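## Task

Scene 1, paused cell. Log: the mover took the lid off M06 (at N2) and parked it on LP2, took M09's lid (at N3) to LP1, and took N06's lid (at N1) to LP4. The dispenser then failed and the run aborted. Auto-recover moved the lid from LP1 onto N2, then the lid from LP4 onto N3, and was then stopped by the watchdog. Use only this log to tell which unlabelled lid belongs to which plate. Put every plate's own lid fully seated on it, leave every plate in its original nest, then press CONTINUE. If what you see disagrees with the log, press CALL instead and leave every plate and lid where it began. Pressing RETRY, CONTINUE or SKIP while holding labware, or while any plate at a nest is not seated or any lid there is not resting down on a plate, fails the job. Anything held in place only by the robot at the end does not count. Finish with the gripper open and the arm clear; touching the panel housing, the CALL key or the key this job needs is still clear.

## Robot and tools

Robot: a single FANUC CRX-5iA arm carrying a Robotiq 2F-140 two-finger gripper, with cameras cam_high (672x504), cam_low (672x504) and cam_wrist (616x616 fisheye). The deck has nests labelled N and lid parks labelled LP in no fixed order. The operator panel stands ahead of the robot, toward +x. Its keys, left to right when facing it: RETRY (white), CONTINUE (green), SKIP (yellow), CALL (blue). The first three are go keys; the job ends the moment one goes down. After CALL the job ends when you stop. A key is pressed by pushing until it latches. A wrong or early go key is usually worse than none.

Frames. Results report the gripper in the scene frame: origin on the table top under the arm base, +z up, +y to the left when looking along +x; end_effector_position in metres and end_effector_quat_wxyz. That point lies between the closed finger pads; fingertips extend about 33 mm past it when closed and 9 mm when fully open, and move about 24 mm further out while closing, so leave room above surfaces. The gripper's own axes: fingers point along its +z, they open and close along its y. The reported position can be slightly off, more at long reach.

The row. Every motion uses one row of 9 numbers, each in [-1, 1], for the one arm: dx, dy, dz, rx, ry, rz, position, force_limit, speed. The first six are an offset, not a pose: expressed in the gripper's own axes and measured from the gripper pose shown in the latest result (or, before any result in the scene, and for later calls within one reply, from where the arm is when the call starts). 1.0 equals 0.6 m for dx, dy, dz and 180 degrees for rx, ry, rz, which together form one rotation vector. All-zero offsets drive back to that measured pose; they do not mean hold still. The last three set the fingers absolutely: position +1 fully open (140 mm), about -0.8 pads touching, -1 close until blocked; force_limit about 14 N at -1, 60 N at 0, 107 N at +1; speed about 30, 140, 250 mm/s at -1, 0, +1. Each control step, the commanded pose is clipped to 70 mm and 16 degrees from the measured pose.

Tools.
execute_actions {actions, pictures}: actions is an empty list (just report state), or one action {rows: 1 to 15 rows, steps: up to 15} where each row lasts one 1/30 s step and the last row repeats, or one wait {steps: up to 300} counted from the previous result, reply time included. pictures toggles images.
move {target: one row, speed: 0.002 to 0.5 m/s, default 0.25}: a straight path toward the offset target lasting 0.5 to 10 s; finger settings are sent at the start. It does not avoid obstacles, may lag or overshoot speed, and turns the short way. Its result adds a move: line (done, off_target, moving, held, fault) plus limits such as paced (pose clipped) or held (some steps blocked; motion may then jump faster) and the distance to target.
wait {seconds: 0 to 10}: lets time pass with no new command.
zoom_image {camera, region [x0,y0,x1,y1] in pixels, at most 504x504}: closer look at the latest image.
read_manual {section}: licence texts only.
finished_scene {scene: 1 or 2}: ends and grades the scene, irreversible.

Reading results. object_status: 0 moving, 1 blocked while opening, 2 blocked while closing (a grip), 3 reached target or pads met (thin items may still be held). To grip, send position -1 and confirm 2. To squeeze harder, raise force_limit and nudge position (e.g. -1 to -0.98). position_measured is in counts: 3 open, 230 pads meeting, not linear. HELD marks steps not sent; a pose unreachable line means the clearance check altered the command (mount block counts as arm). Hand target shows where the controller is heading. Flange force is an approximate external force including held weight; no reading near singularities. MOTOR HOT warns before an over-temperature stop.

Cautions. The arm is stiff: commanding even a few millimetres past a firm contact can trigger a fault stop (150 N external force, or a joint torque limit: 147 N m for the three main joints, 36.8 N m for the wrist joints, held weight included), which halts the arm 10 s and drops the rest of the call; back off afterwards. Faster touches hit harder. Do not drop, slam or knock labware, and never push anything off the table, which ends the scene. Seat plates in nests and lids flat on plates, release, and move away before pressing a go key. Reply time and stops count against time; move smoothly.

Each tool is called after "Call:" by a JSON object that holds its "fn" and its "kwargs", one argument or row to a line.

## Session

Call:
{"fn": "execute_actions", "kwargs": {
  "actions": []
}}

Scene clock: 0.00 s of 9600.00 s.
end_effector_position=(+0.8724, +0.4897, +0.1900) position_measured=3 object_status=3 end_effector_quat_wxyz=(-0.236, +0.878, -0.416, -0.006)
Joint positions: [ 0.233  0.601  0.956 -1.322 -1.159  0.645]
Joint velocities: [-0.     0.001 -0.     0.     0.    -0.001]
Flange force (N, the push that the arm receives, along the gripper's own x y z axes): no reading
Hand target: +0.872, +0.490, +0.190; -0.236, +0.878, -0.416, -0.006

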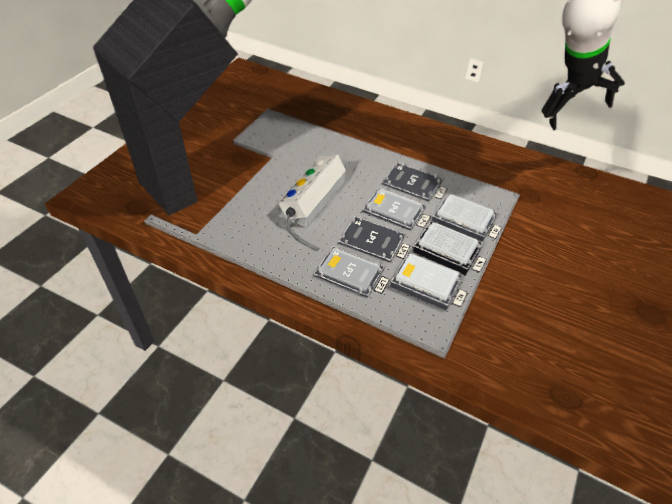

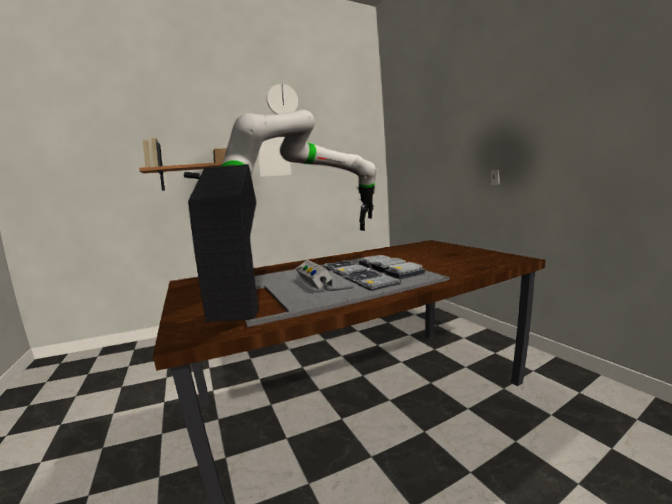

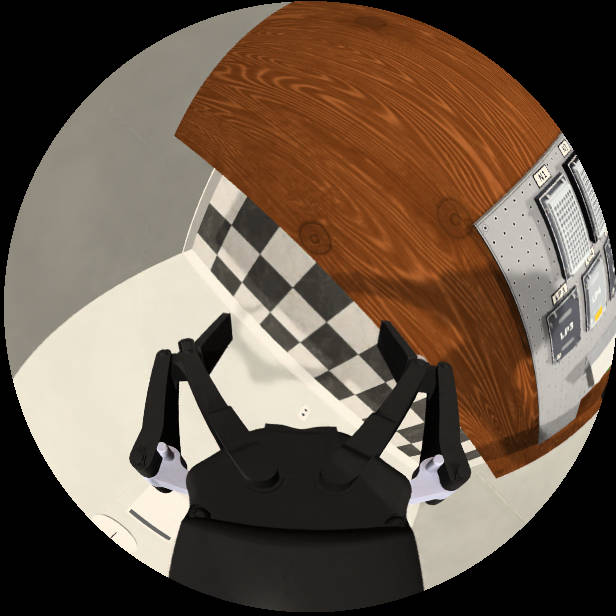

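Call:
{"fn": "zoom_image", "kwargs": {
  "camera": "cam_high",
  "region": [260, 140, 530, 330]
}}

Region (260, 140, 530, 330) of cam_high's 672x504 image, scaled by 1.867, with more detail than that image has; it fills the top 355 rows of this view, and the rest is white.

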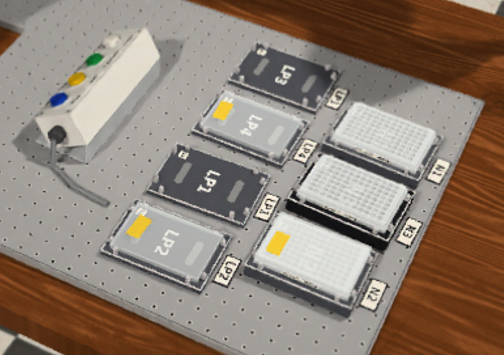

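Call:
{"fn": "move", "kwargs": {
  "target": [0.01,0.99,-0.56,-0.157,0.004,-0.277,-1,0,0]
}}

Scene clock: 6.83 s of 9600.00 s.
end_effector_position=(+0.3800, +0.0215, +0.2429) position_measured=233 object_status=3 end_effector_quat_wxyz=(+0.000, +1.000, +0.001, +0.001)
Joint positions: [-0.201  0.227 -0.477 -1.149 -1.21   2.573]
Joint velocities: [ 0.     0.002 -0.    -0.    -0.003  0.001]
Flange force (N, the push that the arm receives, along the gripper's own x y z axes): [-0.7 2.7 -1.5]
Hand target: +0.380, +0.022, +0.243; -0.000, +1.000, +0.001, +0.001
Off the commanded pose: 0.002 m, 0 deg.
After step 90, 0.67 s passed at rest.
move: done

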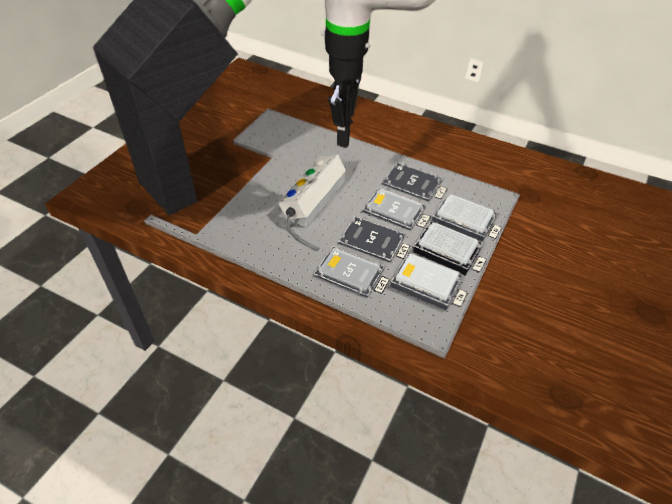

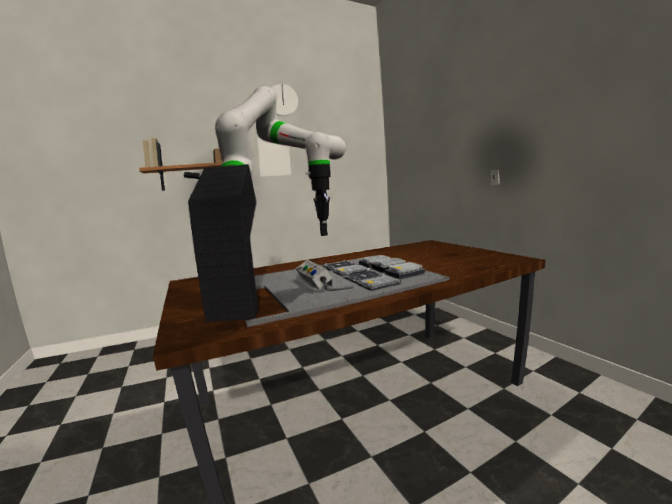

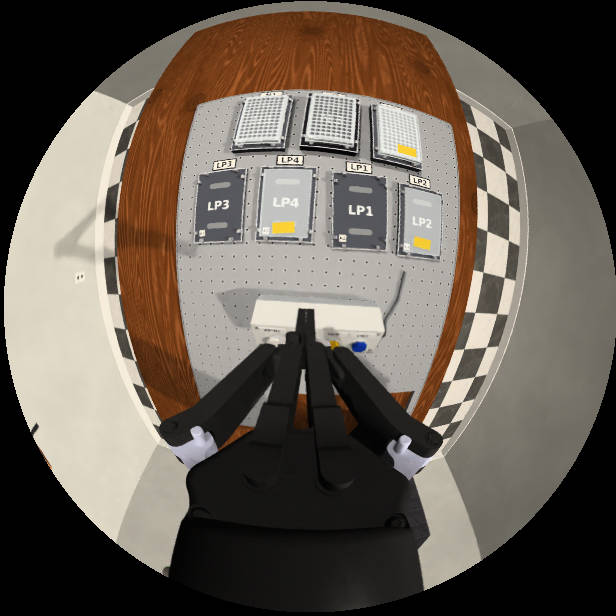

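Call:
{"fn": "move", "kwargs": {
  "target": [-0.28,0.16,0.13,0,0.1,0,-1,0,0]
}}

Scene clock: 10.13 s of 9600.00 s.
end_effector_position=(+0.2347, -0.0571, +0.1777) position_measured=233 object_status=3 end_effector_quat_wxyz=(+0.018, +0.994, -0.011, +0.110)
Joint positions: [-0.505  0.718 -0.781 -1.499 -1.085  3.541]
Joint velocities: [ 0.001  0.009 -0.    -0.    -0.001  0.002]
Flange force (N, the push that the arm receives, along the gripper's own x y z axes): [-5.0 5.6 1.4]
Hand target: +0.234, -0.057, +0.178; +0.018, +0.994, -0.011, +0.110
Off the commanded pose: 0.031 m, 6 deg.
move: held; limits=held; held on 8 of 37 steps, including the last
pose unreachable: on one or more control steps of this call an arm could not follow its commanded pose, so it was not sent that pose on those steps. On the call's last step it was still not sent that pose. It may still have moved: this result reports where it is.
cause: the commanded pose would bring two parts of the arm too close to each other (joints 1 (waist) to 5 (wrist pitch) lie between them).

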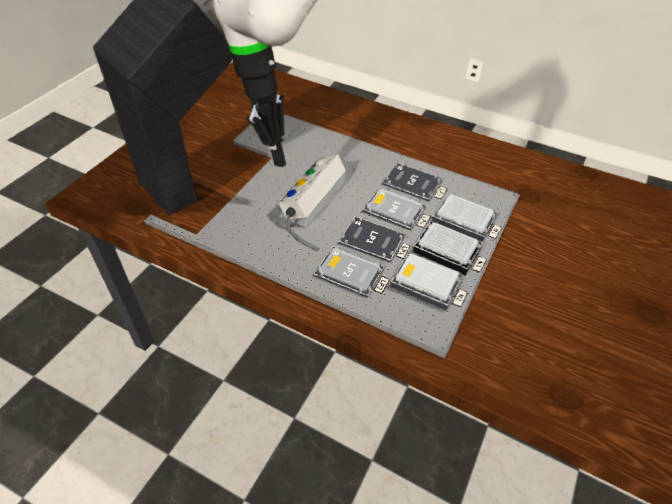

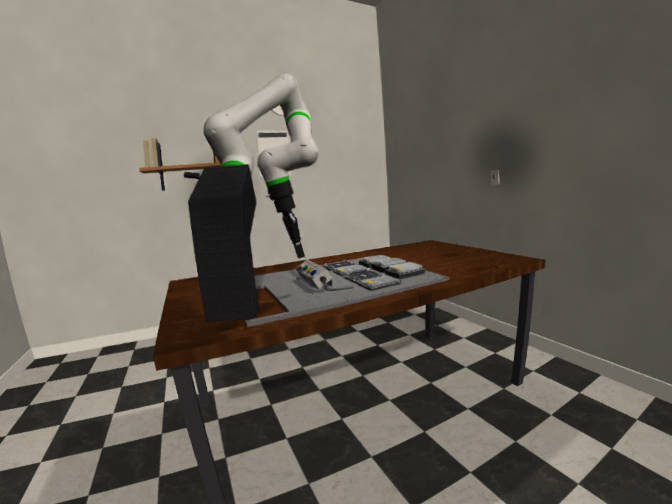

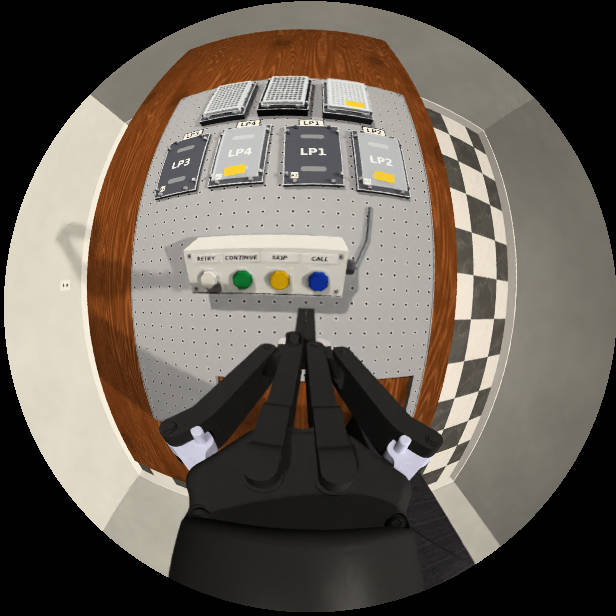

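Call:
{"fn": "move", "kwargs": {
  "target": [0.045,0.028,0.09,0,0,0,-1,0,0],
  "speed": 0.1
}}

Scene clock: 13.27 s of 9600.00 s.
end_effector_position=(+0.2724, -0.0764, +0.1315) position_measured=233 object_status=3 end_effector_quat_wxyz=(+0.018, +0.994, -0.011, +0.110)
Joint positions: [-0.359  0.811 -0.674 -1.637 -1.073  3.525]
Joint velocities: [ 0.    -0.001  0.    -0.001  0.001 -0.003]
Flange force (N, the push that the arm receives, along the gripper's own x y z axes): [-2.8 -0.7 -1.8]
Hand target: +0.272, -0.076, +0.131; +0.018, +0.994, -0.011, +0.110
Off the commanded pose: 0.000 m, 0 deg.
move: done

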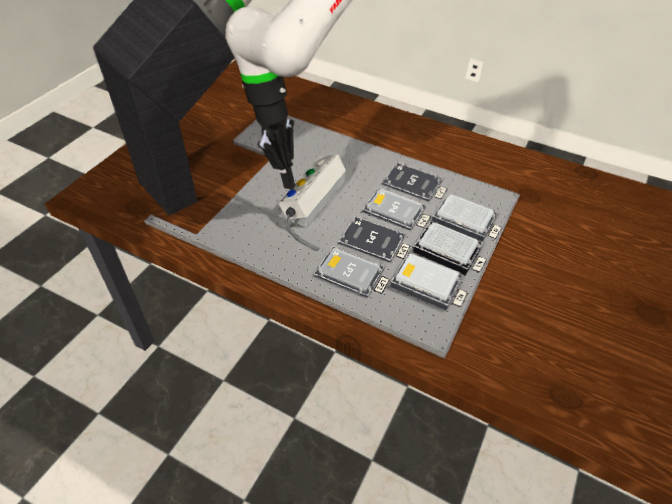

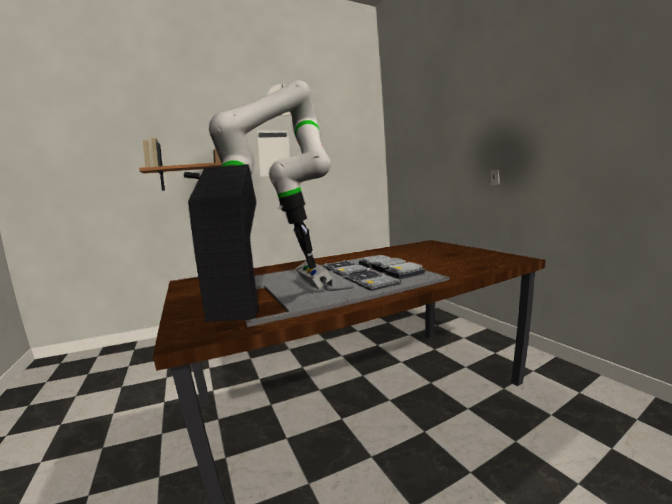

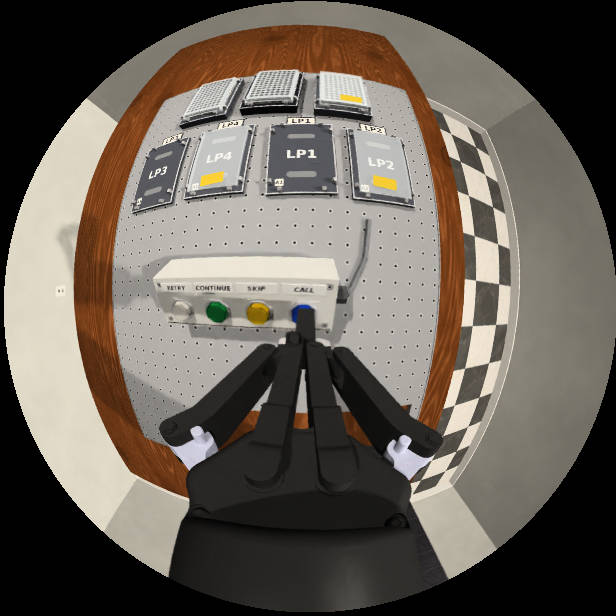

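Call:
{"fn": "move", "kwargs": {
  "target": [-0.018,-0.004,0.03,0,0,0,-1,0,0],
  "speed": 0.03
}}

Call:
{"fn": "zoom_image", "kwargs": {
  "camera": "cam_low",
  "region": [270, 230, 360, 300]
}}

Call:
{"fn": "zoom_image", "kwargs": {
  "camera": "cam_high",
  "region": [250, 140, 360, 230]
}}

Scene clock: 15.73 s of 9600.00 s.
end_effector_position=(+0.2658, -0.0746, +0.1115) position_measured=233 object_status=3 end_effector_quat_wxyz=(+0.018, +0.994, -0.011, +0.110)
Joint positions: [-0.323  0.866 -0.675 -1.703 -1.077  3.588]
Joint velocities: [ 0.     0.002  0.001  0.001 -0.001 -0.001]
Flange force (N, the push that the arm receives, along the gripper's own x y z axes): [-4.4 0.0 -3.2]
Hand target: +0.266, -0.075, +0.111; +0.018, +0.994, -0.011, +0.110
Off the commanded pose: 0.000 m, 0 deg.
move: done

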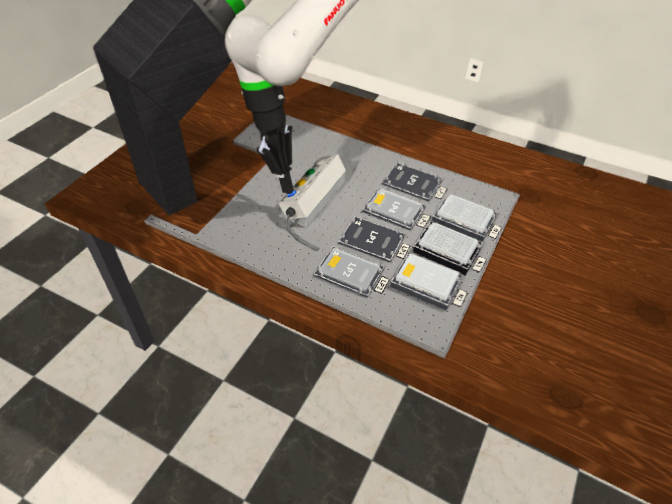

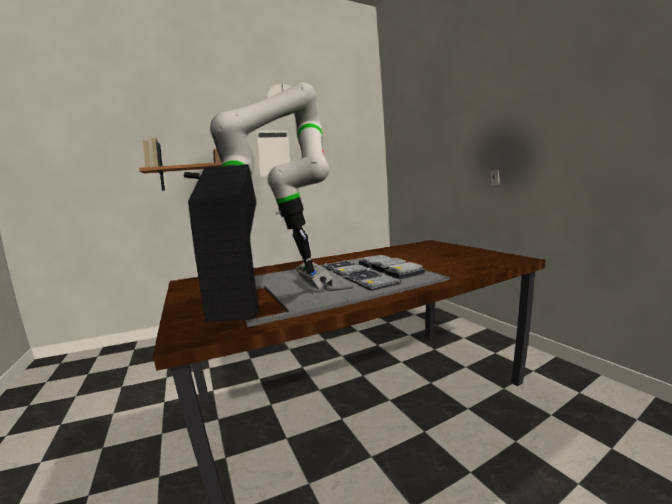

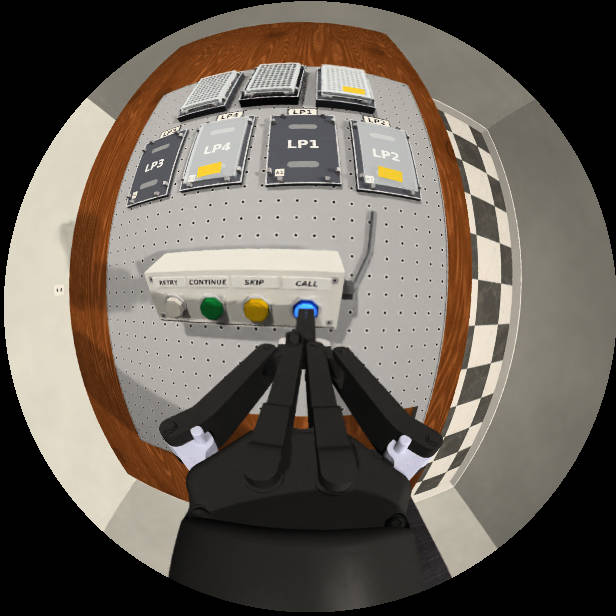

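Region (270, 230, 360, 300) of cam_low's 672x504 image, scaled by 5.600, with more detail than that image has.

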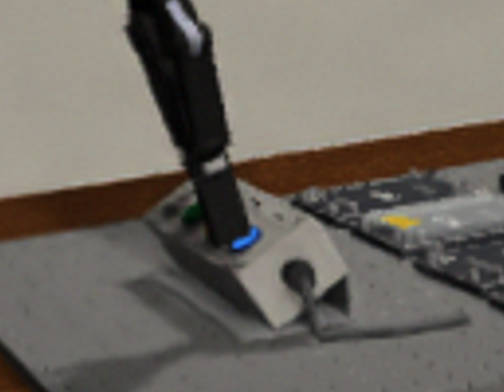

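Region (250, 140, 360, 230) of cam_high's 672x504 image, scaled by 4.582, with more detail than that image has; it fills the top 412 rows of this view, and the rest is white.

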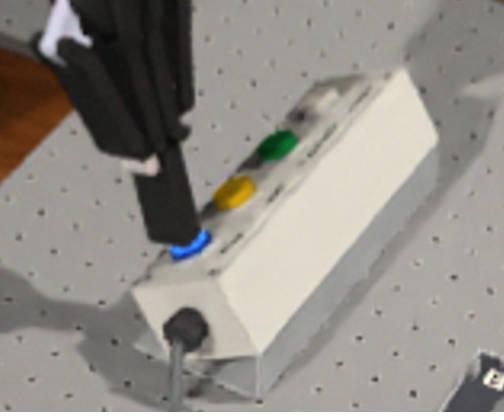

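Lit. Back off to confirm.

Call:
{"fn": "move", "kwargs": {
  "target": [0,0,-0.04,0,0,0,-1,0,0],
  "speed": 0.1
}}

Scene clock: 17.20 s of 9600.00 s.
end_effector_position=(+0.2605, -0.0737, +0.1349) position_measured=233 object_status=3 end_effector_quat_wxyz=(+0.018, +0.994, -0.011, +0.110)
Joint positions: [-0.383  0.821 -0.697 -1.63  -1.077  3.562]
Joint velocities: [ 0.     0.    -0.     0.    -0.    -0.002]
Flange force (N, the push that the arm receives, along the gripper's own x y z axes): [-5.3 2.4 -1.9]
Hand target: +0.261, -0.074, +0.135; +0.018, +0.994, -0.011, +0.110
Off the commanded pose: 0.000 m, 0 deg.
move: done

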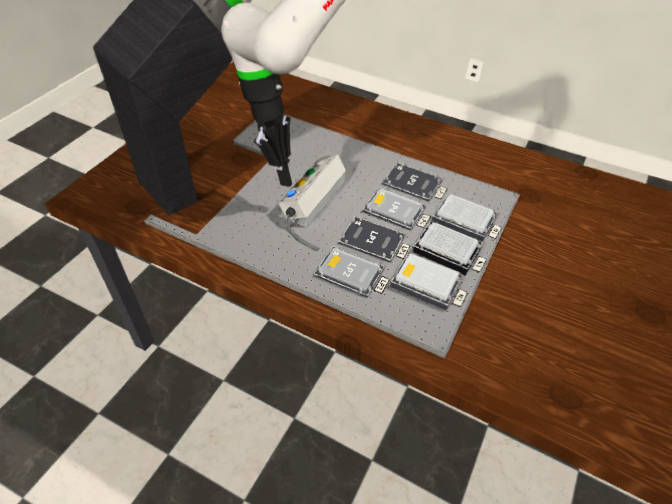

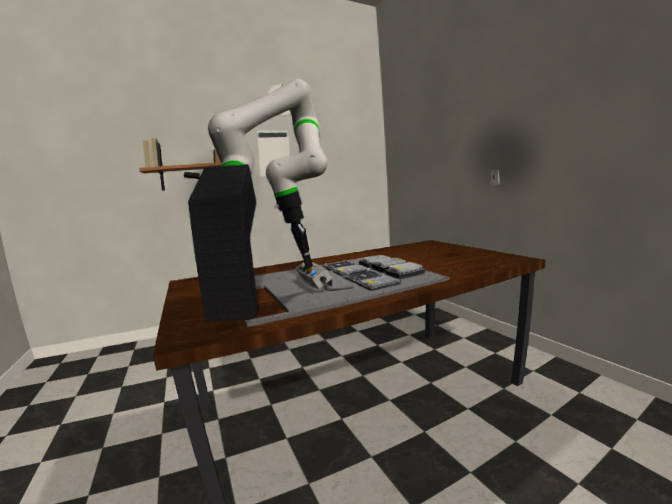

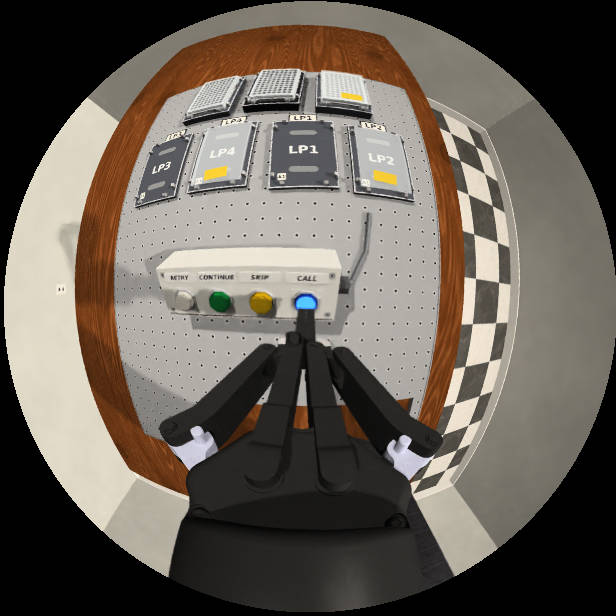

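Call:
{"fn": "finished_scene", "kwargs": {
  "scene": 1
}}

The scene is finished: the task was done.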